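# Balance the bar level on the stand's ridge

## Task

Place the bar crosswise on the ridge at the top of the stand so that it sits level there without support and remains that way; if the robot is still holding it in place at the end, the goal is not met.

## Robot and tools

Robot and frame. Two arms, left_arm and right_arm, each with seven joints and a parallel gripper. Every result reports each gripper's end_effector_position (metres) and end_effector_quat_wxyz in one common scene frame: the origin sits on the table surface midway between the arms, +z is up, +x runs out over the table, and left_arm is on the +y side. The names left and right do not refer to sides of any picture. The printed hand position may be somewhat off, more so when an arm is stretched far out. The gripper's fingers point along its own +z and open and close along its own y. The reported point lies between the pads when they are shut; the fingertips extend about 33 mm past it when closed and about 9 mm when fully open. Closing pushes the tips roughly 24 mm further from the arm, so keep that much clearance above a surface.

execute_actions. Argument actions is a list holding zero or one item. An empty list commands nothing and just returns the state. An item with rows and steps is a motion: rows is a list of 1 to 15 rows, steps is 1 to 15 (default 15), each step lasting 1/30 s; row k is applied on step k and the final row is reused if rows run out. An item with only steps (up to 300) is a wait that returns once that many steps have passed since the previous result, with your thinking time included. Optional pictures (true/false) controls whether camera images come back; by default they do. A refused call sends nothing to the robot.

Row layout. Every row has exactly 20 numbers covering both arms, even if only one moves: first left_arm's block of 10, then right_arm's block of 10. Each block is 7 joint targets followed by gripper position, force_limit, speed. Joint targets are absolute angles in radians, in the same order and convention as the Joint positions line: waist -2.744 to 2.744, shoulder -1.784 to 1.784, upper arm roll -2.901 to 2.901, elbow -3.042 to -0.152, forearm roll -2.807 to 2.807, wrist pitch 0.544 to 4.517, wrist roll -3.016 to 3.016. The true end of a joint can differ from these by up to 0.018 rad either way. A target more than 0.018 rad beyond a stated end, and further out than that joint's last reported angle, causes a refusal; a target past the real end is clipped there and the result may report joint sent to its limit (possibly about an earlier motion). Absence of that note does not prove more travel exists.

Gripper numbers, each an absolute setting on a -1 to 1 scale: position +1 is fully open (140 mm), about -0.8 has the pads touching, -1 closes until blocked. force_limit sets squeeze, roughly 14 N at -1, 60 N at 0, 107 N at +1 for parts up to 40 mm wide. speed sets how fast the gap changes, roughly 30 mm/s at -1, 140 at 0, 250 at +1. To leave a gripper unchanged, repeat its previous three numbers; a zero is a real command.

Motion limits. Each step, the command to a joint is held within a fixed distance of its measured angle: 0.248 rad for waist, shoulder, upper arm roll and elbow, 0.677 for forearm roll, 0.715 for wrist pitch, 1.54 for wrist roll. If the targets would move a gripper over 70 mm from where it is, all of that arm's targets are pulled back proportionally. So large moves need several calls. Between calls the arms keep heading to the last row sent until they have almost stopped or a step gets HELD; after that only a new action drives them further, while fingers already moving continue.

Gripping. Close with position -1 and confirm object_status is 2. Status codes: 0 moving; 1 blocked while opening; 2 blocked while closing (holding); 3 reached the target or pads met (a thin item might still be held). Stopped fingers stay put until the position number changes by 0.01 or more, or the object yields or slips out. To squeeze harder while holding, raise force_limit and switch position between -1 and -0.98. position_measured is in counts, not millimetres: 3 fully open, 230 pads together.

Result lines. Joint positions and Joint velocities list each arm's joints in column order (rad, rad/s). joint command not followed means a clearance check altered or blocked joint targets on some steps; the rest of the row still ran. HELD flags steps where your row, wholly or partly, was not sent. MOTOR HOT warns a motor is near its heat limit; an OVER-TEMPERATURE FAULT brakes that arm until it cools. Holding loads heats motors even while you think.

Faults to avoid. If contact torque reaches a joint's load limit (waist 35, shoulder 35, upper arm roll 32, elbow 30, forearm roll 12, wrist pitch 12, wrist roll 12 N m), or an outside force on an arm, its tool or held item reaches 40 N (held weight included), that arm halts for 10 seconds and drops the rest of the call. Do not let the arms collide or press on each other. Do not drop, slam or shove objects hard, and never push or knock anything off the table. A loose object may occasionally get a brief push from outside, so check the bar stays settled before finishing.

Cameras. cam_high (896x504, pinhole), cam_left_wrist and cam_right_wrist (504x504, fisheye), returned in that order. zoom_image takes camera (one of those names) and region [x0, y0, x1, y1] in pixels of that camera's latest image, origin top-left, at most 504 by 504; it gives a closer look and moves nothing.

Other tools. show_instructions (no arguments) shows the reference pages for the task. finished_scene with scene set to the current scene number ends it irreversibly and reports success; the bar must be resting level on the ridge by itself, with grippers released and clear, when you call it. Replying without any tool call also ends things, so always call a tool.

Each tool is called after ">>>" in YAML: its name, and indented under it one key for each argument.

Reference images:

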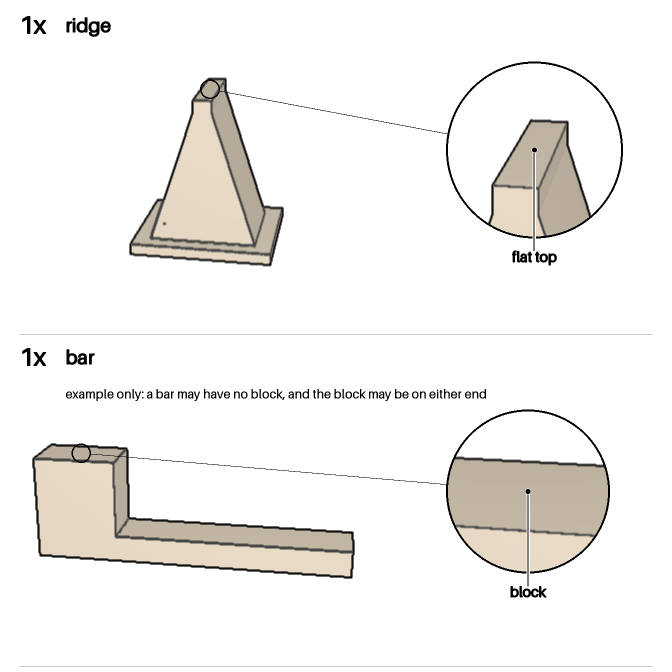

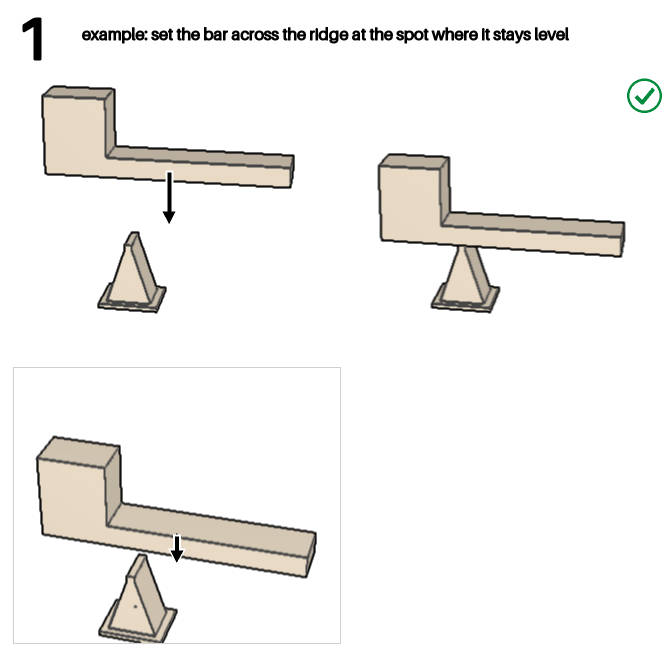

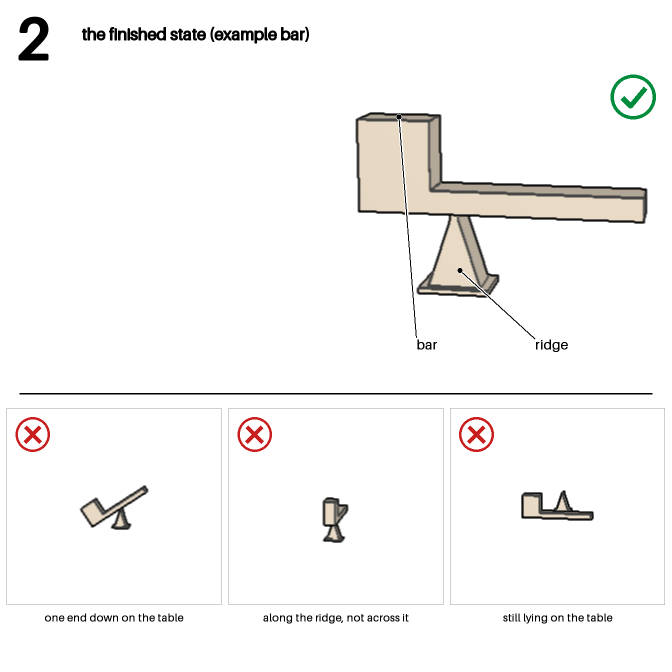

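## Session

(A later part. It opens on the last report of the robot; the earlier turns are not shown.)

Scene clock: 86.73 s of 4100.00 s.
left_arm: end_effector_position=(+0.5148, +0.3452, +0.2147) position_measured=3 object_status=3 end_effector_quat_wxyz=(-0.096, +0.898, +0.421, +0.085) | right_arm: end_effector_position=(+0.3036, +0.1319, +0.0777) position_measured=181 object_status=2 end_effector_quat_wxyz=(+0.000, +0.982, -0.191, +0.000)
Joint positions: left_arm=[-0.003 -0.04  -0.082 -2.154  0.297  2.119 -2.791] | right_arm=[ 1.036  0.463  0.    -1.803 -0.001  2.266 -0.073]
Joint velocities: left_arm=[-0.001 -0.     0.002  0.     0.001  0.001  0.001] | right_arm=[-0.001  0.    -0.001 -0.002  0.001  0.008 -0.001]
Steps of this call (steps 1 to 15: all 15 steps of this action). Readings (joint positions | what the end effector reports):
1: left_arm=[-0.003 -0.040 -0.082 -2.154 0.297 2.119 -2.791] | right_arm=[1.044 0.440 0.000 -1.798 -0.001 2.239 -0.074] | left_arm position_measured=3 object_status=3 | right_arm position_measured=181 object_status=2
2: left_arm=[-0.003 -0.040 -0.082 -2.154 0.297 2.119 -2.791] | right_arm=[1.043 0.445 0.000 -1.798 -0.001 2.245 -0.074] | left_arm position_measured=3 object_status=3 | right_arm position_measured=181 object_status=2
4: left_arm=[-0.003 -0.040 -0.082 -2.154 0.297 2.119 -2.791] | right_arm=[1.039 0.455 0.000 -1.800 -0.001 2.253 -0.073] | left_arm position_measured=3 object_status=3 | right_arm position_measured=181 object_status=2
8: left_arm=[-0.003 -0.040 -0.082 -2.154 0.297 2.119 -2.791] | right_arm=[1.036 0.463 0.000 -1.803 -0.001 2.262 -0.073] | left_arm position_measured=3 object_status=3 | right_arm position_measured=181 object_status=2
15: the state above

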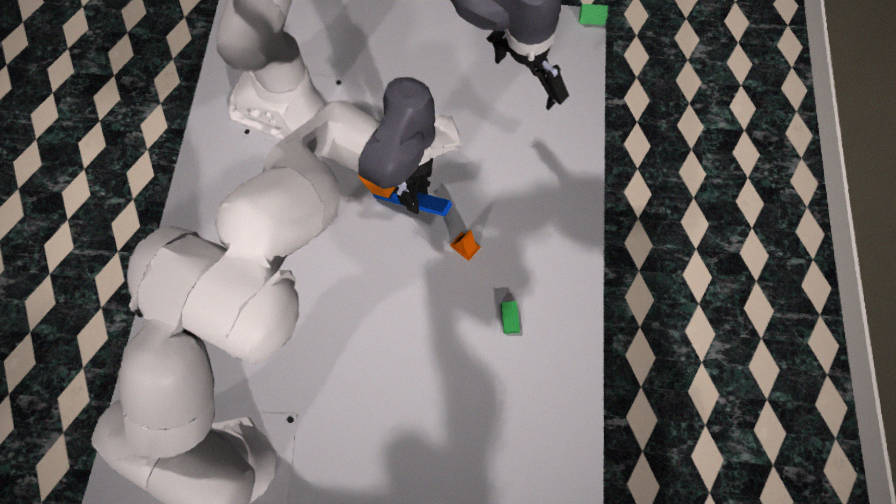

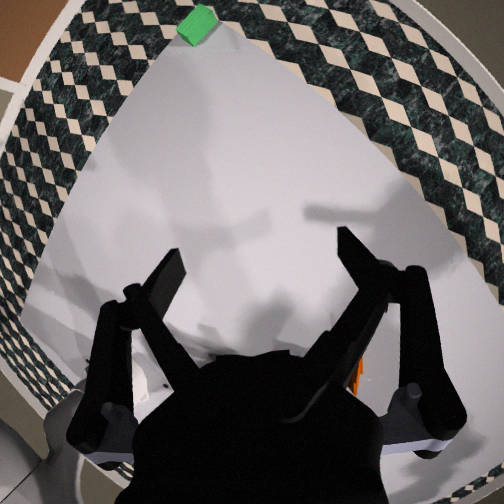

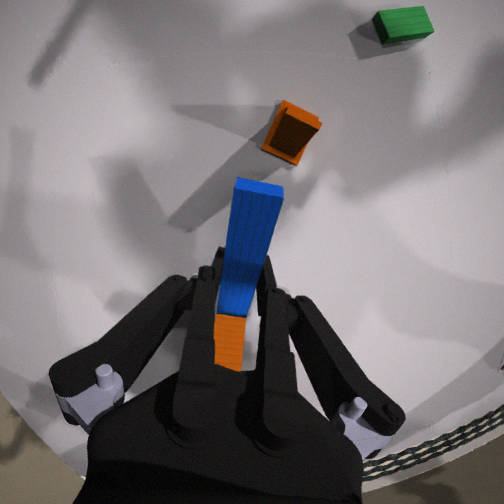

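Pivoting works. The stand moved about 1 cm forward.

>>> execute_actions:
  actions:
    - {"rows":[[-0.003,-0.04,-0.082,-2.154,0.297,2.119,-2.791,1,0,0,1.027,0.492,0,-1.816,0,2.308,-0.07,-1,-1,-0.5]]}
  pictures: false

>>> execute_actions:
  actions:
    - {"rows":[[-0.003,-0.04,-0.082,-2.154,0.297,2.119,-2.791,1,0,0,1.022,0.518,0,-1.826,0,2.344,-0.07,-1,-1,-0.5]]}
  pictures: false

>>> execute_actions:
  actions:
    - {"rows":[[-0.003,-0.04,-0.082,-2.154,0.297,2.119,-2.791,1,0,0,1.022,0.518,0,-1.826,0,2.344,-0.07,0,-1,0]]}
  pictures: false

>>> execute_actions:
  actions:
    - {"rows":[[-0.003,-0.04,-0.082,-2.154,0.297,2.119,-2.791,1,0,0,1.11,0.522,0,-1.826,0,2.35,0.018,0,-1,0]]}
  pictures: false

>>> execute_actions:
  actions:
    - {"steps":20}

Scene clock: 93.47 s of 4100.00 s.
left_arm: end_effector_position=(+0.5148, +0.3452, +0.2147) position_measured=3 object_status=3 end_effector_quat_wxyz=(-0.096, +0.898, +0.421, +0.085) | right_arm: end_effector_position=(+0.3075, +0.1290, +0.0583) position_measured=181 object_status=2 end_effector_quat_wxyz=(+0.001, +0.981, -0.195, +0.000)
Joint positions: left_arm=[-0.003 -0.04  -0.082 -2.154  0.297  2.119 -2.791] | right_arm=[ 1.029  0.491  0.    -1.814 -0.001  2.303 -0.073]
Joint velocities: left_arm=[-0.001 -0.001 -0.001 -0.    -0.    -0.     0.001] | right_arm=[ 0.     0.001 -0.001 -0.001 -0.002  0.011 -0.001]
Steps of this call (steps 1 to 15: the robot went on to your last target; steps 16 to 90: nothing new was sent; then 3.23 s passed at rest; steps 91 to 105: all 15 steps of this action). Readings (joint positions | what the end effector reports):
91: left_arm=[-0.003 -0.040 -0.082 -2.154 0.297 2.119 -2.791] | right_arm=[1.036 0.465 0.000 -1.804 -0.001 2.272 -0.073] | left_arm position_measured=3 object_status=3 | right_arm position_measured=181 object_status=2
92: left_arm=[-0.003 -0.040 -0.082 -2.154 0.297 2.119 -2.791] | right_arm=[1.034 0.470 0.000 -1.805 -0.001 2.279 -0.073] | left_arm position_measured=3 object_status=3 | right_arm position_measured=181 object_status=2
94: left_arm=[-0.003 -0.040 -0.082 -2.154 0.297 2.119 -2.791] | right_arm=[1.031 0.481 0.000 -1.809 -0.001 2.289 -0.073] | left_arm position_measured=3 object_status=3 | right_arm position_measured=181 object_status=2
98: left_arm=[-0.003 -0.040 -0.082 -2.154 0.297 2.119 -2.791] | right_arm=[1.029 0.491 0.000 -1.813 -0.001 2.298 -0.073] | left_arm position_measured=3 object_status=3 | right_arm position_measured=181 object_status=2
105: the state above

Scene clock: 93.97 s of 4100.00 s.
left_arm: end_effector_position=(+0.5148, +0.3452, +0.2147) position_measured=3 object_status=3 end_effector_quat_wxyz=(-0.096, +0.898, +0.421, +0.085) | right_arm: end_effector_position=(+0.3096, +0.1266, +0.0402) position_measured=181 object_status=2 end_effector_quat_wxyz=(+0.001, +0.980, -0.197, +0.000)
Joint positions: left_arm=[-0.003 -0.04  -0.082 -2.154  0.297  2.119 -2.791] | right_arm=[ 1.024  0.517  0.    -1.824 -0.001  2.339 -0.073]
Joint velocities: left_arm=[ 0.001 -0.     0.001 -0.001  0.    -0.    -0.   ] | right_arm=[ 0.     0.001 -0.001 -0.002  0.     0.01  -0.002]
Steps of this call (steps 1 to 15: all 15 steps of this action). Readings (joint positions | what the end effector reports):
1: left_arm=[-0.003 -0.040 -0.082 -2.154 0.297 2.119 -2.791] | right_arm=[1.028 0.493 0.000 -1.814 -0.001 2.308 -0.073] | left_arm position_measured=3 object_status=3 | right_arm position_measured=181 object_status=2
2: left_arm=[-0.003 -0.040 -0.082 -2.154 0.297 2.119 -2.791] | right_arm=[1.028 0.498 0.000 -1.815 -0.001 2.315 -0.073] | left_arm position_measured=3 object_status=3 | right_arm position_measured=181 object_status=2
4: left_arm=[-0.003 -0.040 -0.082 -2.154 0.297 2.119 -2.791] | right_arm=[1.026 0.508 0.000 -1.819 -0.001 2.325 -0.073] | left_arm position_measured=3 object_status=3 | right_arm position_measured=181 object_status=2
8: left_arm=[-0.003 -0.040 -0.082 -2.154 0.297 2.119 -2.791] | right_arm=[1.024 0.517 0.000 -1.823 -0.001 2.334 -0.073] | left_arm position_measured=3 object_status=3 | right_arm position_measured=181 object_status=2
15: the state above

Scene clock: 94.47 s of 4100.00 s.
left_arm: end_effector_position=(+0.5148, +0.3452, +0.2147) position_measured=3 object_status=3 end_effector_quat_wxyz=(-0.096, +0.898, +0.421, +0.085) | right_arm: end_effector_position=(+0.3099, +0.1273, +0.0403) position_measured=129 object_status=3 end_effector_quat_wxyz=(+0.000, +0.980, -0.197, +0.000)
Joint positions: left_arm=[-0.003 -0.04  -0.082 -2.154  0.297  2.119 -2.791] | right_arm=[ 1.024  0.517  0.    -1.824 -0.001  2.341 -0.073]
Joint velocities: left_arm=[-0.001 -0.001 -0.    -0.001  0.001 -0.001 -0.   ] | right_arm=[ 0.001 -0.001  0.001  0.001  0.001  0.001 -0.002]
Steps of this call (steps 1 to 15: all 15 steps of this action). Readings (joint positions | what the end effector reports):
1: left_arm=[-0.003 -0.040 -0.082 -2.154 0.297 2.119 -2.791] | right_arm=[1.024 0.517 0.000 -1.824 -0.001 2.339 -0.073] | left_arm position_measured=3 object_status=3 | right_arm position_measured=181 object_status=0
2: left_arm=[-0.003 -0.040 -0.082 -2.154 0.297 2.119 -2.791] | right_arm=[1.024 0.517 0.000 -1.824 -0.001 2.339 -0.073] | left_arm position_measured=3 object_status=3 | right_arm position_measured=181 object_status=0
4: left_arm=[-0.003 -0.040 -0.082 -2.154 0.297 2.119 -2.791] | right_arm=[1.024 0.517 0.000 -1.824 -0.001 2.340 -0.073] | left_arm position_measured=3 object_status=3 | right_arm position_measured=160 object_status=0
8: left_arm=[-0.003 -0.040 -0.082 -2.154 0.297 2.119 -2.791] | right_arm=[1.024 0.517 0.000 -1.824 -0.001 2.341 -0.073] | left_arm position_measured=3 object_status=3 | right_arm position_measured=130 object_status=0
15: the state above

Scene clock: 94.97 s of 4100.00 s.
left_arm: end_effector_position=(+0.5148, +0.3452, +0.2147) position_measured=3 object_status=3 end_effector_quat_wxyz=(-0.096, +0.898, +0.421, +0.085) | right_arm: end_effector_position=(+0.2562, +0.1526, +0.0386) position_measured=129 object_status=3 end_effector_quat_wxyz=(-0.001, +0.982, -0.187, -0.000)
Joint positions: left_arm=[-0.003 -0.04  -0.082 -2.154  0.297  2.119 -2.791] | right_arm=[ 1.113  0.52   0.003 -1.824 -0.001  2.347 -0.003]
Joint velocities: left_arm=[-0.    -0.     0.001  0.001 -0.001 -0.001 -0.001] | right_arm=[-0.008 -0.001 -0.01  -0.    -0.001  0.003  0.057]
Steps of this call (steps 1 to 15: all 15 steps of this action). Readings (joint positions | what the end effector reports):
1: left_arm=[-0.003 -0.040 -0.082 -2.154 0.297 2.119 -2.791] | right_arm=[1.035 0.517 -0.008 -1.824 -0.001 2.342 -0.066] | left_arm position_measured=3 object_status=3 | right_arm position_measured=129 object_status=3
2: left_arm=[-0.003 -0.040 -0.082 -2.154 0.297 2.119 -2.791] | right_arm=[1.050 0.518 -0.012 -1.824 -0.001 2.343 -0.057] | left_arm position_measured=3 object_status=3 | right_arm position_measured=129 object_status=3
4: left_arm=[-0.003 -0.040 -0.082 -2.154 0.297 2.119 -2.791] | right_arm=[1.081 0.519 -0.007 -1.824 -0.001 2.344 -0.043] | left_arm position_measured=3 object_status=3 | right_arm position_measured=129 object_status=3
8: left_arm=[-0.003 -0.040 -0.082 -2.154 0.297 2.119 -2.791] | right_arm=[1.112 0.520 0.005 -1.824 -0.001 2.346 -0.023] | left_arm position_measured=3 object_status=3 | right_arm position_measured=129 object_status=3
15: the state above

Scene clock: 95.63 s of 4100.00 s.
left_arm: end_effector_position=(+0.5148, +0.3452, +0.2147) position_measured=3 object_status=3 end_effector_quat_wxyz=(-0.096, +0.898, +0.421, +0.085) | right_arm: end_effector_position=(+0.2567, +0.1524, +0.0386) position_measured=129 object_status=3 end_effector_quat_wxyz=(-0.001, +0.981, -0.195, +0.000)
Joint positions: left_arm=[-0.003 -0.04  -0.082 -2.154  0.297  2.119 -2.791] | right_arm=[ 1.112  0.52   0.002 -1.824 -0.001  2.347  0.012]
Joint velocities: left_arm=[-0.     0.002 -0.     0.    -0.     0.001 -0.001] | right_arm=[ 0.001  0.    -0.001 -0.001  0.     0.     0.008]
Steps of this call (steps 1 to 20: the robot went on to your last target). Readings (joint positions | what the end effector reports):
1: left_arm=[-0.003 -0.040 -0.082 -2.154 0.297 2.119 -2.791] | right_arm=[1.113 0.520 0.003 -1.824 -0.001 2.347 -0.002] | left_arm position_measured=3 object_status=3 | right_arm position_measured=129 object_status=3
2: left_arm=[-0.003 -0.040 -0.082 -2.154 0.297 2.119 -2.791] | right_arm=[1.112 0.520 0.002 -1.824 -0.001 2.347 0.000] | left_arm position_measured=3 object_status=3 | right_arm position_measured=129 object_status=3
4: left_arm=[-0.003 -0.040 -0.082 -2.154 0.297 2.119 -2.791] | right_arm=[1.112 0.520 0.002 -1.824 -0.001 2.347 0.003] | left_arm position_measured=3 object_status=3 | right_arm position_measured=129 object_status=3
8: left_arm=[-0.003 -0.040 -0.082 -2.154 0.297 2.119 -2.791] | right_arm=[1.112 0.520 0.002 -1.824 -0.001 2.347 0.007] | left_arm position_measured=3 object_status=3 | right_arm position_measured=129 object_status=3
20: the state above

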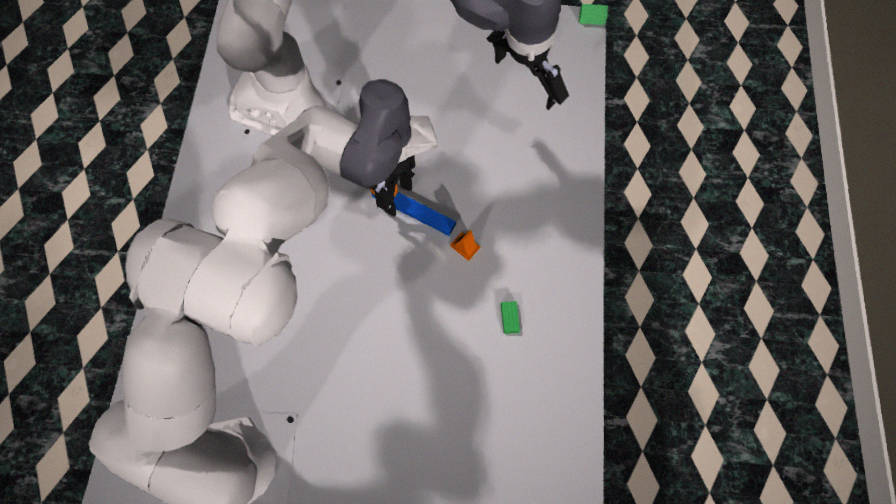

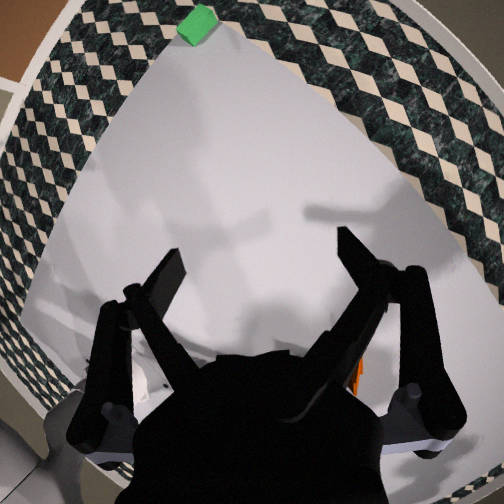

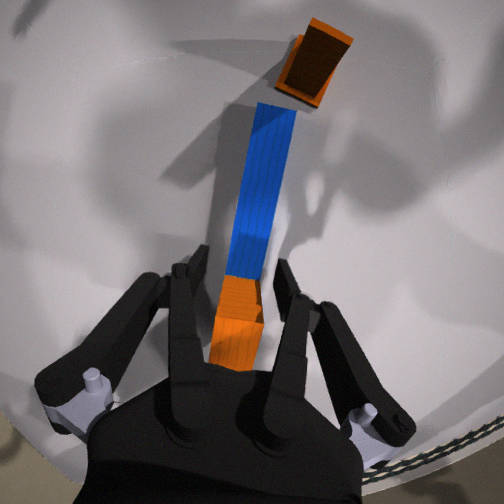

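>>> execute_actions:
  actions:
    - {"rows":[[-0.003,-0.04,-0.082,-2.154,0.297,2.119,-2.791,1,0,0,1.11,0.522,0,-1.826,0,2.35,0.018,-1,-0.6,-0.4]]}
  pictures: false

>>> execute_actions:
  actions:
    - {"steps":8}
  pictures: false

>>> execute_actions:
  actions:
    - {"rows":[[-0.003,-0.04,-0.082,-2.154,0.297,2.119,-2.791,1,0,0,1.11,0.385,0,-1.793,0,2.178,-0.07,-1,-0.6,-0.4]]}
  pictures: false

>>> execute_actions:
  actions:
    - {"rows":[[-0.003,-0.04,-0.082,-2.154,0.297,2.119,-2.791,1,0,0,0.96,0.385,0,-1.793,0,2.178,-0.07,-1,-0.6,-0.4]],"steps":10}
  pictures: false

>>> execute_actions:
  actions:
    - {"rows":[[-0.003,-0.04,-0.082,-2.154,0.297,2.119,-2.791,1,0,0,0.817,0.385,0,-1.793,0,2.178,-0.07,-1,-0.6,-0.4]]}
  pictures: false

>>> execute_actions:
  actions:
    - {"rows":[[-0.003,-0.04,-0.082,-2.154,0.297,2.119,-2.791,1,0,0,0.817,0.412,0,-1.793,0,2.208,-0.07,-1,-0.6,-0.4]]}
  pictures: false

>>> execute_actions:
  actions:
    - {"rows":[[-0.003,-0.04,-0.082,-2.154,0.297,2.119,-2.791,1,0,0,0.817,0.423,0,-1.793,0,2.217,-0.07,-1,-0.6,-0.4]]}
  pictures: false

>>> execute_actions:
  actions:
    - {"rows":[[-0.003,-0.04,-0.082,-2.154,0.297,2.119,-2.791,1,0,0,0.817,0.423,0,-1.793,0,2.217,-0.07,-0.4,-1,-1]],"steps":6}
  pictures: false

>>> execute_actions:
  actions:
    - {"rows":[[-0.003,-0.04,-0.082,-2.154,0.297,2.119,-2.791,1,0,0,0.817,0.423,0,-1.793,0,2.217,-0.07,-1,-1,-0.5]]}

Scene clock: 109.07 s of 4100.00 s.
left_arm: end_effector_position=(+0.5148, +0.3452, +0.2147) position_measured=3 object_status=3 end_effector_quat_wxyz=(-0.096, +0.898, +0.421, +0.085) | right_arm: end_effector_position=(+0.2568, +0.1526, +0.0386) position_measured=182 object_status=0 end_effector_quat_wxyz=(-0.002, +0.981, -0.196, +0.000)
Joint positions: left_arm=[-0.003 -0.04  -0.082 -2.154  0.297  2.119 -2.791] | right_arm=[ 1.112  0.52   0.002 -1.824 -0.001  2.348  0.014]
Joint velocities: left_arm=[-0.    -0.     0.     0.001 -0.001  0.     0.001] | right_arm=[-0.    -0.     0.    -0.001  0.    -0.001 -0.001]
Steps of this call (steps 1 to 15: the robot went on to your last target; steps 16 to 90: nothing new was sent; then 9.93 s passed at rest; steps 91 to 105: all 15 steps of this action). Readings (joint positions | what the end effector reports):
91: left_arm=[-0.003 -0.040 -0.082 -2.154 0.297 2.119 -2.791] | right_arm=[1.112 0.520 0.002 -1.824 -0.001 2.347 0.014] | left_arm position_measured=3 object_status=3 | right_arm position_measured=129 object_status=0
92: left_arm=[-0.003 -0.040 -0.082 -2.154 0.297 2.119 -2.791] | right_arm=[1.112 0.520 0.002 -1.824 -0.001 2.347 0.014] | left_arm position_measured=3 object_status=3 | right_arm position_measured=132 object_status=0
94: left_arm=[-0.003 -0.040 -0.082 -2.154 0.297 2.119 -2.791] | right_arm=[1.112 0.520 0.002 -1.824 -0.001 2.347 0.014] | left_arm position_measured=3 object_status=3 | right_arm position_measured=143 object_status=0
98: left_arm=[-0.003 -0.040 -0.082 -2.154 0.297 2.119 -2.791] | right_arm=[1.112 0.521 0.002 -1.824 -0.001 2.348 0.014] | left_arm position_measured=3 object_status=3 | right_arm position_measured=164 object_status=0
105: the state above

Scene clock: 109.33 s of 4100.00 s.
left_arm: end_effector_position=(+0.5148, +0.3452, +0.2147) position_measured=3 object_status=3 end_effector_quat_wxyz=(-0.096, +0.898, +0.421, +0.085) | right_arm: end_effector_position=(+0.2568, +0.1526, +0.0386) position_measured=182 object_status=2 end_effector_quat_wxyz=(-0.002, +0.981, -0.196, +0.000)
Joint positions: left_arm=[-0.003 -0.04  -0.082 -2.154  0.297  2.119 -2.791] | right_arm=[ 1.112  0.52   0.002 -1.824 -0.001  2.348  0.014]
Joint velocities: left_arm=[-0.    -0.001 -0.     0.     0.001 -0.    -0.   ] | right_arm=[-0.     0.001  0.    -0.     0.     0.001 -0.001]
Steps of this call (steps 1 to 8: the robot went on to your last target). Readings (joint positions | what the end effector reports):
1: left_arm=[-0.003 -0.040 -0.082 -2.154 0.297 2.119 -2.791] | right_arm=[1.112 0.520 0.002 -1.824 -0.001 2.348 0.014] | left_arm position_measured=3 object_status=3 | right_arm position_measured=182 object_status=0
2: left_arm=[-0.003 -0.040 -0.082 -2.154 0.297 2.119 -2.791] | right_arm=[1.112 0.520 0.002 -1.824 -0.001 2.348 0.014] | left_arm position_measured=3 object_status=3 | right_arm position_measured=182 object_status=2
4: left_arm=[-0.003 -0.040 -0.082 -2.154 0.297 2.119 -2.791] | right_arm=[1.112 0.520 0.002 -1.824 -0.001 2.348 0.014] | left_arm position_measured=3 object_status=3 | right_arm position_measured=182 object_status=2
8: the state above

Scene clock: 109.83 s of 4100.00 s.
left_arm: end_effector_position=(+0.5148, +0.3452, +0.2147) position_measured=3 object_status=3 end_effector_quat_wxyz=(-0.096, +0.898, +0.421, +0.085) | right_arm: end_effector_position=(+0.2569, +0.1526, +0.1270) position_measured=182 object_status=2 end_effector_quat_wxyz=(-0.007, +0.986, -0.165, +0.002)
Joint positions: left_arm=[-0.003 -0.04  -0.082 -2.154  0.297  2.119 -2.791] | right_arm=[ 1.112  0.385  0.002 -1.792 -0.001  2.19  -0.049]
Joint velocities: left_arm=[-0.     0.     0.001 -0.001  0.     0.     0.   ] | right_arm=[-0.001  0.028 -0.    -0.016 -0.001 -0.071 -0.054]
Steps of this call (steps 1 to 15: all 15 steps of this action). Readings (joint positions | what the end effector reports):
1: left_arm=[-0.003 -0.040 -0.082 -2.154 0.297 2.119 -2.791] | right_arm=[1.112 0.512 0.002 -1.825 -0.001 2.327 0.009] | left_arm position_measured=3 object_status=3 | right_arm position_measured=182 object_status=2
2: left_arm=[-0.003 -0.040 -0.082 -2.154 0.297 2.119 -2.791] | right_arm=[1.112 0.490 0.002 -1.826 -0.001 2.302 0.002] | left_arm position_measured=3 object_status=3 | right_arm position_measured=182 object_status=2
4: left_arm=[-0.003 -0.040 -0.082 -2.154 0.297 2.119 -2.791] | right_arm=[1.112 0.439 0.002 -1.813 -0.001 2.261 -0.011] | left_arm position_measured=3 object_status=3 | right_arm position_measured=182 object_status=2
8: left_arm=[-0.003 -0.040 -0.082 -2.154 0.297 2.119 -2.791] | right_arm=[1.112 0.381 0.002 -1.789 -0.001 2.221 -0.030] | left_arm position_measured=3 object_status=3 | right_arm position_measured=182 object_status=2
15: the state above

Scene clock: 110.17 s of 4100.00 s.
left_arm: end_effector_position=(+0.5148, +0.3452, +0.2147) position_measured=3 object_status=3 end_effector_quat_wxyz=(-0.096, +0.898, +0.421, +0.085) | right_arm: end_effector_position=(+0.3555, +0.0993, +0.1252) position_measured=182 object_status=2 end_effector_quat_wxyz=(-0.001, +0.970, -0.244, +0.003)
Joint positions: left_arm=[-0.003 -0.04  -0.082 -2.154  0.297  2.119 -2.791] | right_arm=[ 0.953  0.386 -0.01  -1.792 -0.001  2.182 -0.059]
Joint velocities: left_arm=[ 0.     0.    -0.     0.001 -0.001  0.    -0.   ] | right_arm=[-0.063  0.001 -0.004 -0.001  0.    -0.011 -0.018]
Steps of this call (steps 1 to 10: all 10 steps of this action). Readings (joint positions | what the end effector reports):
1: left_arm=[-0.003 -0.040 -0.082 -2.154 0.297 2.119 -2.791] | right_arm=[1.099 0.385 0.013 -1.792 -0.001 2.189 -0.051] | left_arm position_measured=3 object_status=3 | right_arm position_measured=182 object_status=2
2: left_arm=[-0.003 -0.040 -0.082 -2.154 0.297 2.119 -2.791] | right_arm=[1.078 0.386 0.018 -1.792 -0.001 2.188 -0.052] | left_arm position_measured=3 object_status=3 | right_arm position_measured=182 object_status=2
4: left_arm=[-0.003 -0.040 -0.082 -2.154 0.297 2.119 -2.791] | right_arm=[1.031 0.386 0.016 -1.792 -0.001 2.186 -0.054] | left_arm position_measured=3 object_status=3 | right_arm position_measured=182 object_status=2
8: left_arm=[-0.003 -0.040 -0.082 -2.154 0.297 2.119 -2.791] | right_arm=[0.963 0.386 -0.006 -1.792 -0.001 2.183 -0.058] | left_arm position_measured=3 object_status=3 | right_arm position_measured=182 object_status=2
10: the state above

Scene clock: 110.67 s of 4100.00 s.
left_arm: end_effector_position=(+0.5148, +0.3452, +0.2147) position_measured=3 object_status=3 end_effector_quat_wxyz=(-0.096, +0.898, +0.421, +0.085) | right_arm: end_effector_position=(+0.4243, +0.0495, +0.1250) position_measured=182 object_status=2 end_effector_quat_wxyz=(-0.001, +0.952, -0.305, +0.001)
Joint positions: left_arm=[-0.003 -0.04  -0.082 -2.154  0.297  2.119 -2.791] | right_arm=[ 0.814  0.386 -0.003 -1.792 -0.001  2.18  -0.064]
Joint velocities: left_arm=[-0.    -0.001 -0.    -0.     0.001 -0.001 -0.   ] | right_arm=[ 0.025 -0.     0.027  0.001 -0.    -0.    -0.006]
Steps of this call (steps 1 to 15: all 15 steps of this action). Readings (joint positions | what the end effector reports):
1: left_arm=[-0.003 -0.040 -0.082 -2.154 0.297 2.119 -2.791] | right_arm=[0.936 0.386 0.003 -1.792 -0.001 2.182 -0.060] | left_arm position_measured=3 object_status=3 | right_arm position_measured=182 object_status=2
2: left_arm=[-0.003 -0.040 -0.082 -2.154 0.297 2.119 -2.791] | right_arm=[0.913 0.386 0.010 -1.792 -0.001 2.181 -0.061] | left_arm position_measured=3 object_status=3 | right_arm position_measured=182 object_status=2
4: left_arm=[-0.003 -0.040 -0.082 -2.154 0.297 2.119 -2.791] | right_arm=[0.865 0.386 0.008 -1.792 -0.001 2.181 -0.062] | left_arm position_measured=3 object_status=3 | right_arm position_measured=182 object_status=2
8: left_arm=[-0.003 -0.040 -0.082 -2.154 0.297 2.119 -2.791] | right_arm=[0.814 0.386 -0.009 -1.792 -0.001 2.181 -0.063] | left_arm position_measured=3 object_status=3 | right_arm position_measured=182 object_status=2
15: the state above

Scene clock: 111.17 s of 4100.00 s.
left_arm: end_effector_position=(+0.5148, +0.3452, +0.2147) position_measured=3 object_status=3 end_effector_quat_wxyz=(-0.096, +0.898, +0.421, +0.085) | right_arm: end_effector_position=(+0.4233, +0.0511, +0.1084) position_measured=182 object_status=2 end_effector_quat_wxyz=(+0.002, +0.953, -0.303, -0.000)
Joint positions: left_arm=[-0.003 -0.04  -0.082 -2.154  0.297  2.119 -2.791] | right_arm=[ 0.815  0.414 -0.002 -1.794 -0.001  2.203 -0.066]
Joint velocities: left_arm=[ 0.    -0.     0.001  0.002  0.     0.    -0.002] | right_arm=[-0.001 -0.001 -0.     0.     0.001  0.01  -0.001]
Steps of this call (steps 1 to 15: all 15 steps of this action). Readings (joint positions | what the end effector reports):
1: left_arm=[-0.003 -0.040 -0.082 -2.154 0.297 2.119 -2.791] | right_arm=[0.815 0.388 -0.003 -1.791 -0.001 2.184 -0.065] | left_arm position_measured=3 object_status=3 | right_arm position_measured=182 object_status=2
2: left_arm=[-0.003 -0.040 -0.082 -2.154 0.297 2.119 -2.791] | right_arm=[0.815 0.393 -0.002 -1.791 -0.001 2.188 -0.065] | left_arm position_measured=3 object_status=3 | right_arm position_measured=182 object_status=2
4: left_arm=[-0.003 -0.040 -0.082 -2.154 0.297 2.119 -2.791] | right_arm=[0.815 0.405 -0.002 -1.792 -0.001 2.194 -0.065] | left_arm position_measured=3 object_status=3 | right_arm position_measured=182 object_status=2
8: left_arm=[-0.003 -0.040 -0.082 -2.154 0.297 2.119 -2.791] | right_arm=[0.815 0.414 -0.002 -1.794 -0.001 2.199 -0.065] | left_arm position_measured=3 object_status=3 | right_arm position_measured=182 object_status=2
15: the state above

Scene clock: 111.67 s of 4100.00 s.
left_arm: end_effector_position=(+0.5148, +0.3452, +0.2147) position_measured=3 object_status=3 end_effector_quat_wxyz=(-0.096, +0.898, +0.421, +0.085) | right_arm: end_effector_position=(+0.4243, +0.0523, +0.1043) position_measured=182 object_status=2 end_effector_quat_wxyz=(+0.001, +0.953, -0.303, +0.000)
Joint positions: left_arm=[-0.003 -0.04  -0.082 -2.154  0.297  2.119 -2.791] | right_arm=[ 0.815  0.422 -0.002 -1.793 -0.001  2.213 -0.066]
Joint velocities: left_arm=[ 0.001 -0.001  0.001 -0.    -0.     0.     0.001] | right_arm=[-0.    -0.    -0.     0.    -0.     0.    -0.003]
Steps of this call (steps 1 to 15: all 15 steps of this action). Readings (joint positions | what the end effector reports):
1: left_arm=[-0.003 -0.040 -0.082 -2.154 0.297 2.119 -2.791] | right_arm=[0.815 0.414 -0.002 -1.794 -0.001 2.205 -0.066] | left_arm position_measured=3 object_status=3 | right_arm position_measured=182 object_status=2
2: left_arm=[-0.003 -0.040 -0.082 -2.154 0.297 2.119 -2.791] | right_arm=[0.815 0.416 -0.002 -1.794 -0.001 2.206 -0.066] | left_arm position_measured=3 object_status=3 | right_arm position_measured=182 object_status=2
4: left_arm=[-0.003 -0.040 -0.082 -2.154 0.297 2.119 -2.791] | right_arm=[0.815 0.420 -0.002 -1.794 -0.001 2.209 -0.066] | left_arm position_measured=3 object_status=3 | right_arm position_measured=182 object_status=2
8: left_arm=[-0.003 -0.040 -0.082 -2.154 0.297 2.119 -2.791] | right_arm=[0.815 0.421 -0.002 -1.793 -0.001 2.212 -0.066] | left_arm position_measured=3 object_status=3 | right_arm position_measured=182 object_status=2
15: the state above

Scene clock: 111.87 s of 4100.00 s.
left_arm: end_effector_position=(+0.5148, +0.3452, +0.2147) position_measured=3 object_status=3 end_effector_quat_wxyz=(-0.096, +0.898, +0.421, +0.085) | right_arm: end_effector_position=(+0.4244, +0.0525, +0.1044) position_measured=179 object_status=0 end_effector_quat_wxyz=(+0.001, +0.953, -0.303, +0.000)
Joint positions: left_arm=[-0.003 -0.04  -0.082 -2.154  0.297  2.119 -2.791] | right_arm=[ 0.815  0.422 -0.002 -1.793 -0.001  2.214 -0.066]
Joint velocities: left_arm=[-0.001 -0.     0.    -0.     0.     0.     0.   ] | right_arm=[ 0.001 -0.001  0.    -0.001  0.     0.005 -0.001]
Steps of this call (steps 1 to 6: all 6 steps of this action). Readings (joint positions | what the end effector reports):
1: left_arm=[-0.003 -0.040 -0.082 -2.154 0.297 2.119 -2.791] | right_arm=[0.815 0.422 -0.002 -1.793 -0.001 2.213 -0.066] | left_arm position_measured=3 object_status=3 | right_arm position_measured=182 object_status=0
2: left_arm=[-0.003 -0.040 -0.082 -2.154 0.297 2.119 -2.791] | right_arm=[0.815 0.422 -0.002 -1.793 -0.001 2.213 -0.066] | left_arm position_measured=3 object_status=3 | right_arm position_measured=182 object_status=0
4: left_arm=[-0.003 -0.040 -0.082 -2.154 0.297 2.119 -2.791] | right_arm=[0.815 0.422 -0.002 -1.793 -0.001 2.213 -0.066] | left_arm position_measured=3 object_status=3 | right_arm position_measured=179 object_status=0
6: the state above

Scene clock: 112.37 s of 4100.00 s.
left_arm: end_effector_position=(+0.5148, +0.3452, +0.2147) position_measured=3 object_status=3 end_effector_quat_wxyz=(-0.096, +0.898, +0.421, +0.085) | right_arm: end_effector_position=(+0.4245, +0.0525, +0.1044) position_measured=181 object_status=2 end_effector_quat_wxyz=(+0.001, +0.953, -0.303, +0.000)
Joint positions: left_arm=[-0.003 -0.04  -0.082 -2.154  0.297  2.119 -2.791] | right_arm=[ 0.815  0.422 -0.002 -1.793 -0.001  2.214 -0.066]
Joint velocities: left_arm=[-0.001 -0.    -0.     0.001  0.     0.     0.   ] | right_arm=[ 0.     0.001 -0.     0.001  0.001  0.001 -0.001]
Steps of this call (steps 1 to 15: all 15 steps of this action). Readings (joint positions | what the end effector reports):
1: left_arm=[-0.003 -0.040 -0.082 -2.154 0.297 2.119 -2.791] | right_arm=[0.815 0.422 -0.002 -1.793 -0.001 2.214 -0.066] | left_arm position_measured=3 object_status=3 | right_arm position_measured=179 object_status=0
2: left_arm=[-0.003 -0.040 -0.082 -2.154 0.297 2.119 -2.791] | right_arm=[0.815 0.422 -0.002 -1.793 -0.001 2.214 -0.066] | left_arm position_measured=3 object_status=3 | right_arm position_measured=181 object_status=0
4: left_arm=[-0.003 -0.040 -0.082 -2.154 0.297 2.119 -2.791] | right_arm=[0.815 0.422 -0.002 -1.793 -0.001 2.214 -0.066] | left_arm position_measured=3 object_status=3 | right_arm position_measured=181 object_status=0
8: left_arm=[-0.003 -0.040 -0.082 -2.154 0.297 2.119 -2.791] | right_arm=[0.815 0.422 -0.002 -1.793 -0.001 2.214 -0.066] | left_arm position_measured=3 object_status=3 | right_arm position_measured=181 object_status=0
15: the state above

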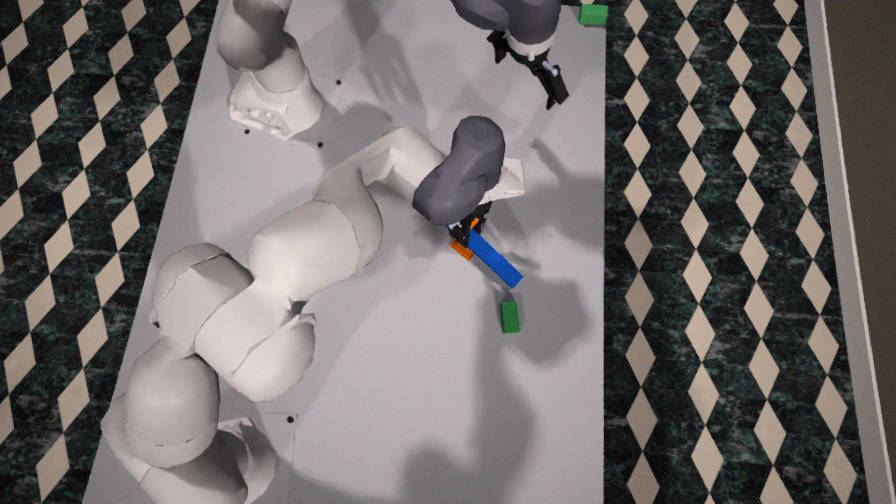

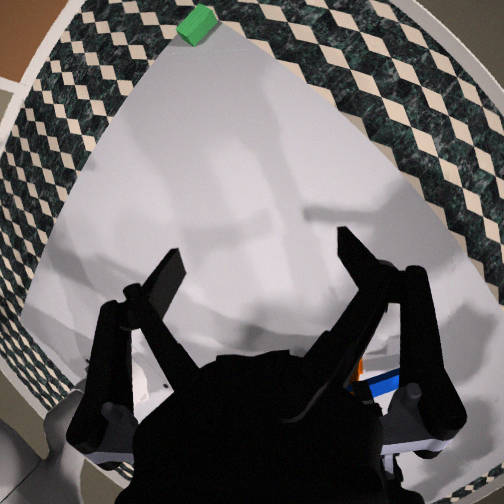

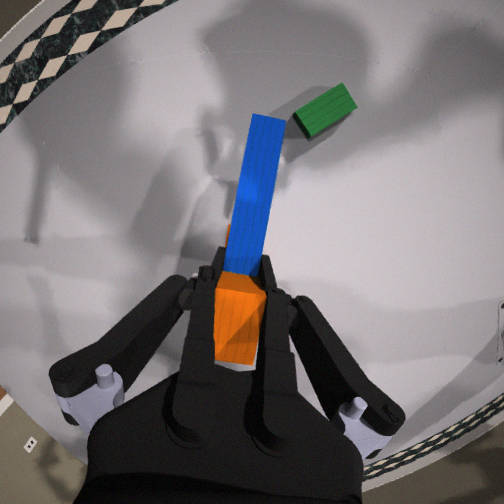

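>>> execute_actions:
  actions:
    - {"rows":[[-0.003,-0.04,-0.082,-2.154,0.297,2.119,-2.791,1,0,0,0.817,0.37,0,-1.793,0,2.165,-0.07,-1,-1,-0.5]],"steps":10}
  pictures: false

>>> execute_actions:
  actions:
    - {"rows":[[-0.003,-0.04,-0.082,-2.154,0.297,2.119,-2.791,1,0,0,0.9,0.37,0,-1.793,0,2.165,0.01,-1,-1,-0.5]]}
  pictures: false

>>> execute_actions:
  actions:
    - {"rows":[[-0.003,-0.04,-0.082,-2.154,0.297,2.119,-2.791,1,0,0,0.9,0.4,0,-1.793,0,2.195,0.01,-1,-1,-0.5]]}
  pictures: false

>>> execute_actions:
  actions:
    - {"rows":[[-0.003,-0.04,-0.082,-2.154,0.297,2.119,-2.791,1,0,0,0.9,0.424,0,-1.793,0,2.219,0.01,-1,-1,-0.5]]}

Scene clock: 120.37 s of 4100.00 s.
left_arm: end_effector_position=(+0.5148, +0.3452, +0.2147) position_measured=3 object_status=3 end_effector_quat_wxyz=(-0.096, +0.898, +0.421, +0.085) | right_arm: end_effector_position=(+0.4235, +0.0514, +0.1344) position_measured=181 object_status=2 end_effector_quat_wxyz=(-0.005, +0.953, -0.303, +0.003)
Joint positions: left_arm=[-0.003 -0.04  -0.082 -2.154  0.297  2.119 -2.791] | right_arm=[ 0.815  0.37  -0.002 -1.793 -0.001  2.174 -0.066]
Joint velocities: left_arm=[-0.    -0.    -0.     0.    -0.001  0.     0.   ] | right_arm=[-0.001  0.001 -0.     0.    -0.001 -0.047 -0.   ]
Steps of this call (steps 1 to 15: the robot went on to your last target; steps 16 to 90: nothing new was sent; then 4.67 s passed at rest; steps 91 to 100: all 10 steps of this action). Readings (joint positions | what the end effector reports):
91: left_arm=[-0.003 -0.040 -0.082 -2.154 0.297 2.119 -2.791] | right_arm=[0.815 0.417 -0.002 -1.796 -0.001 2.207 -0.066] | left_arm position_measured=3 object_status=3 | right_arm position_measured=181 object_status=2
92: left_arm=[-0.003 -0.040 -0.082 -2.154 0.297 2.119 -2.791] | right_arm=[0.815 0.407 -0.002 -1.798 -0.001 2.198 -0.066] | left_arm position_measured=3 object_status=3 | right_arm position_measured=181 object_status=2
94: left_arm=[-0.003 -0.040 -0.082 -2.154 0.297 2.119 -2.791] | right_arm=[0.815 0.387 -0.002 -1.797 -0.001 2.188 -0.066] | left_arm position_measured=3 object_status=3 | right_arm position_measured=181 object_status=2
98: left_arm=[-0.003 -0.040 -0.082 -2.154 0.297 2.119 -2.791] | right_arm=[0.815 0.370 -0.002 -1.793 -0.001 2.178 -0.066] | left_arm position_measured=3 object_status=3 | right_arm position_measured=181 object_status=2
100: the state above

Scene clock: 120.87 s of 4100.00 s.
left_arm: end_effector_position=(+0.5148, +0.3452, +0.2147) position_measured=3 object_status=3 end_effector_quat_wxyz=(-0.096, +0.898, +0.421, +0.085) | right_arm: end_effector_position=(+0.3741, +0.0851, +0.1337) position_measured=181 object_status=2 end_effector_quat_wxyz=(-0.002, +0.958, -0.286, +0.000)
Joint positions: left_arm=[-0.003 -0.04  -0.082 -2.154  0.297  2.119 -2.791] | right_arm=[ 0.903  0.37   0.003 -1.793 -0.001  2.167 -0.008]
Joint velocities: left_arm=[ 0.    -0.     0.     0.     0.    -0.001  0.001] | right_arm=[-0.006  0.    -0.009  0.002  0.001 -0.004  0.048]
Steps of this call (steps 1 to 15: all 15 steps of this action). Readings (joint positions | what the end effector reports):
1: left_arm=[-0.003 -0.040 -0.082 -2.154 0.297 2.119 -2.791] | right_arm=[0.826 0.370 -0.010 -1.793 -0.001 2.173 -0.060] | left_arm position_measured=3 object_status=3 | right_arm position_measured=181 object_status=2
2: left_arm=[-0.003 -0.040 -0.082 -2.154 0.297 2.119 -2.791] | right_arm=[0.841 0.370 -0.013 -1.793 -0.001 2.172 -0.053] | left_arm position_measured=3 object_status=3 | right_arm position_measured=181 object_status=2
4: left_arm=[-0.003 -0.040 -0.082 -2.154 0.297 2.119 -2.791] | right_arm=[0.871 0.370 -0.008 -1.793 -0.001 2.170 -0.042] | left_arm position_measured=3 object_status=3 | right_arm position_measured=181 object_status=2
8: left_arm=[-0.003 -0.040 -0.082 -2.154 0.297 2.119 -2.791] | right_arm=[0.902 0.370 0.005 -1.793 -0.001 2.168 -0.025] | left_arm position_measured=3 object_status=3 | right_arm position_measured=181 object_status=2
15: the state above

Scene clock: 121.37 s of 4100.00 s.
left_arm: end_effector_position=(+0.5148, +0.3452, +0.2147) position_measured=3 object_status=3 end_effector_quat_wxyz=(-0.096, +0.898, +0.421, +0.085) | right_arm: end_effector_position=(+0.3752, +0.0858, +0.1166) position_measured=181 object_status=2 end_effector_quat_wxyz=(+0.001, +0.956, -0.292, -0.001)
Joint positions: left_arm=[-0.003 -0.04  -0.082 -2.154  0.297  2.119 -2.791] | right_arm=[ 0.902  0.4    0.002 -1.793 -0.001  2.19   0.003]
Joint velocities: left_arm=[-0.     0.001  0.001  0.001 -0.001  0.    -0.002] | right_arm=[0.    0.001 0.001 0.001 0.001 0.009 0.008]
Steps of this call (steps 1 to 15: all 15 steps of this action). Readings (joint positions | what the end effector reports):
1: left_arm=[-0.003 -0.040 -0.082 -2.154 0.297 2.119 -2.791] | right_arm=[0.903 0.373 0.003 -1.792 -0.001 2.171 -0.007] | left_arm position_measured=3 object_status=3 | right_arm position_measured=181 object_status=2
2: left_arm=[-0.003 -0.040 -0.082 -2.154 0.297 2.119 -2.791] | right_arm=[0.903 0.379 0.003 -1.791 -0.001 2.175 -0.006] | left_arm position_measured=3 object_status=3 | right_arm position_measured=181 object_status=2
4: left_arm=[-0.003 -0.040 -0.082 -2.154 0.297 2.119 -2.791] | right_arm=[0.902 0.391 0.002 -1.792 -0.001 2.181 -0.003] | left_arm position_measured=3 object_status=3 | right_arm position_measured=181 object_status=2
8: left_arm=[-0.003 -0.040 -0.082 -2.154 0.297 2.119 -2.791] | right_arm=[0.902 0.399 0.002 -1.793 -0.001 2.186 0.000] | left_arm position_measured=3 object_status=3 | right_arm position_measured=181 object_status=2
15: the state above

Scene clock: 121.87 s of 4100.00 s.
left_arm: end_effector_position=(+0.5148, +0.3452, +0.2147) position_measured=3 object_status=3 end_effector_quat_wxyz=(-0.096, +0.898, +0.421, +0.085) | right_arm: end_effector_position=(+0.3773, +0.0888, +0.1063) position_measured=181 object_status=2 end_effector_quat_wxyz=(-0.001, +0.956, -0.294, +0.000)
Joint positions: left_arm=[-0.003 -0.04  -0.082 -2.154  0.297  2.119 -2.791] | right_arm=[ 0.902  0.42   0.002 -1.791 -0.001  2.213  0.006]
Joint velocities: left_arm=[ 0.    -0.     0.    -0.    -0.     0.001  0.   ] | right_arm=[-0.     0.002 -0.     0.001 -0.     0.006  0.001]
Steps of this call (steps 1 to 15: all 15 steps of this action). Readings (joint positions | what the end effector reports):
1: left_arm=[-0.003 -0.040 -0.082 -2.154 0.297 2.119 -2.791] | right_arm=[0.902 0.402 0.002 -1.792 -0.001 2.194 0.004] | left_arm position_measured=3 object_status=3 | right_arm position_measured=181 object_status=2
2: left_arm=[-0.003 -0.040 -0.082 -2.154 0.297 2.119 -2.791] | right_arm=[0.902 0.406 0.002 -1.791 -0.001 2.198 0.004] | left_arm position_measured=3 object_status=3 | right_arm position_measured=181 object_status=2
4: left_arm=[-0.003 -0.040 -0.082 -2.154 0.297 2.119 -2.791] | right_arm=[0.902 0.414 0.002 -1.791 -0.001 2.205 0.004] | left_arm position_measured=3 object_status=3 | right_arm position_measured=181 object_status=2
8: left_arm=[-0.003 -0.040 -0.082 -2.154 0.297 2.119 -2.791] | right_arm=[0.902 0.419 0.002 -1.791 -0.001 2.211 0.005] | left_arm position_measured=3 object_status=3 | right_arm position_measured=181 object_status=2
15: the state above

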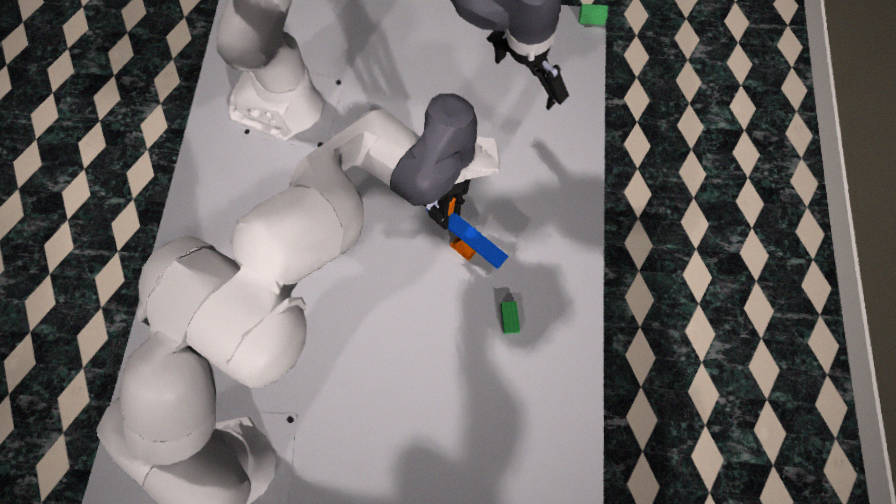

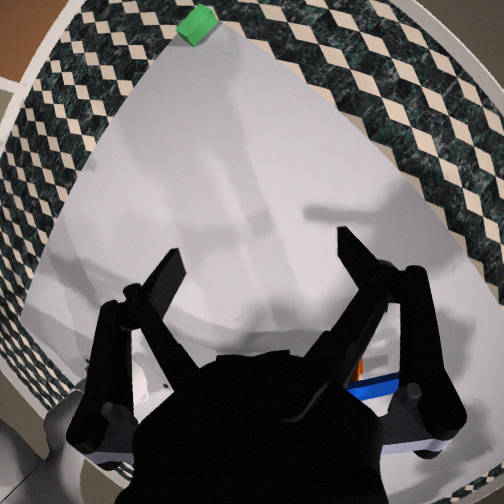

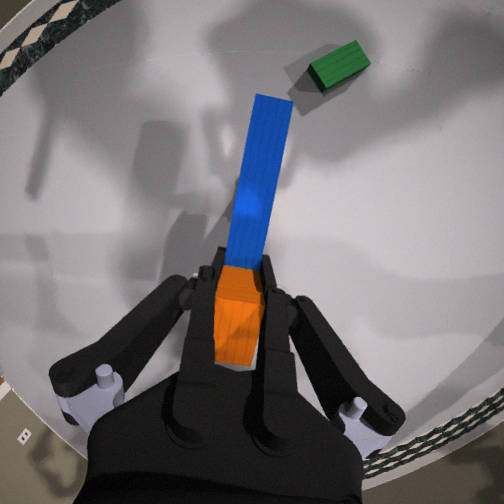

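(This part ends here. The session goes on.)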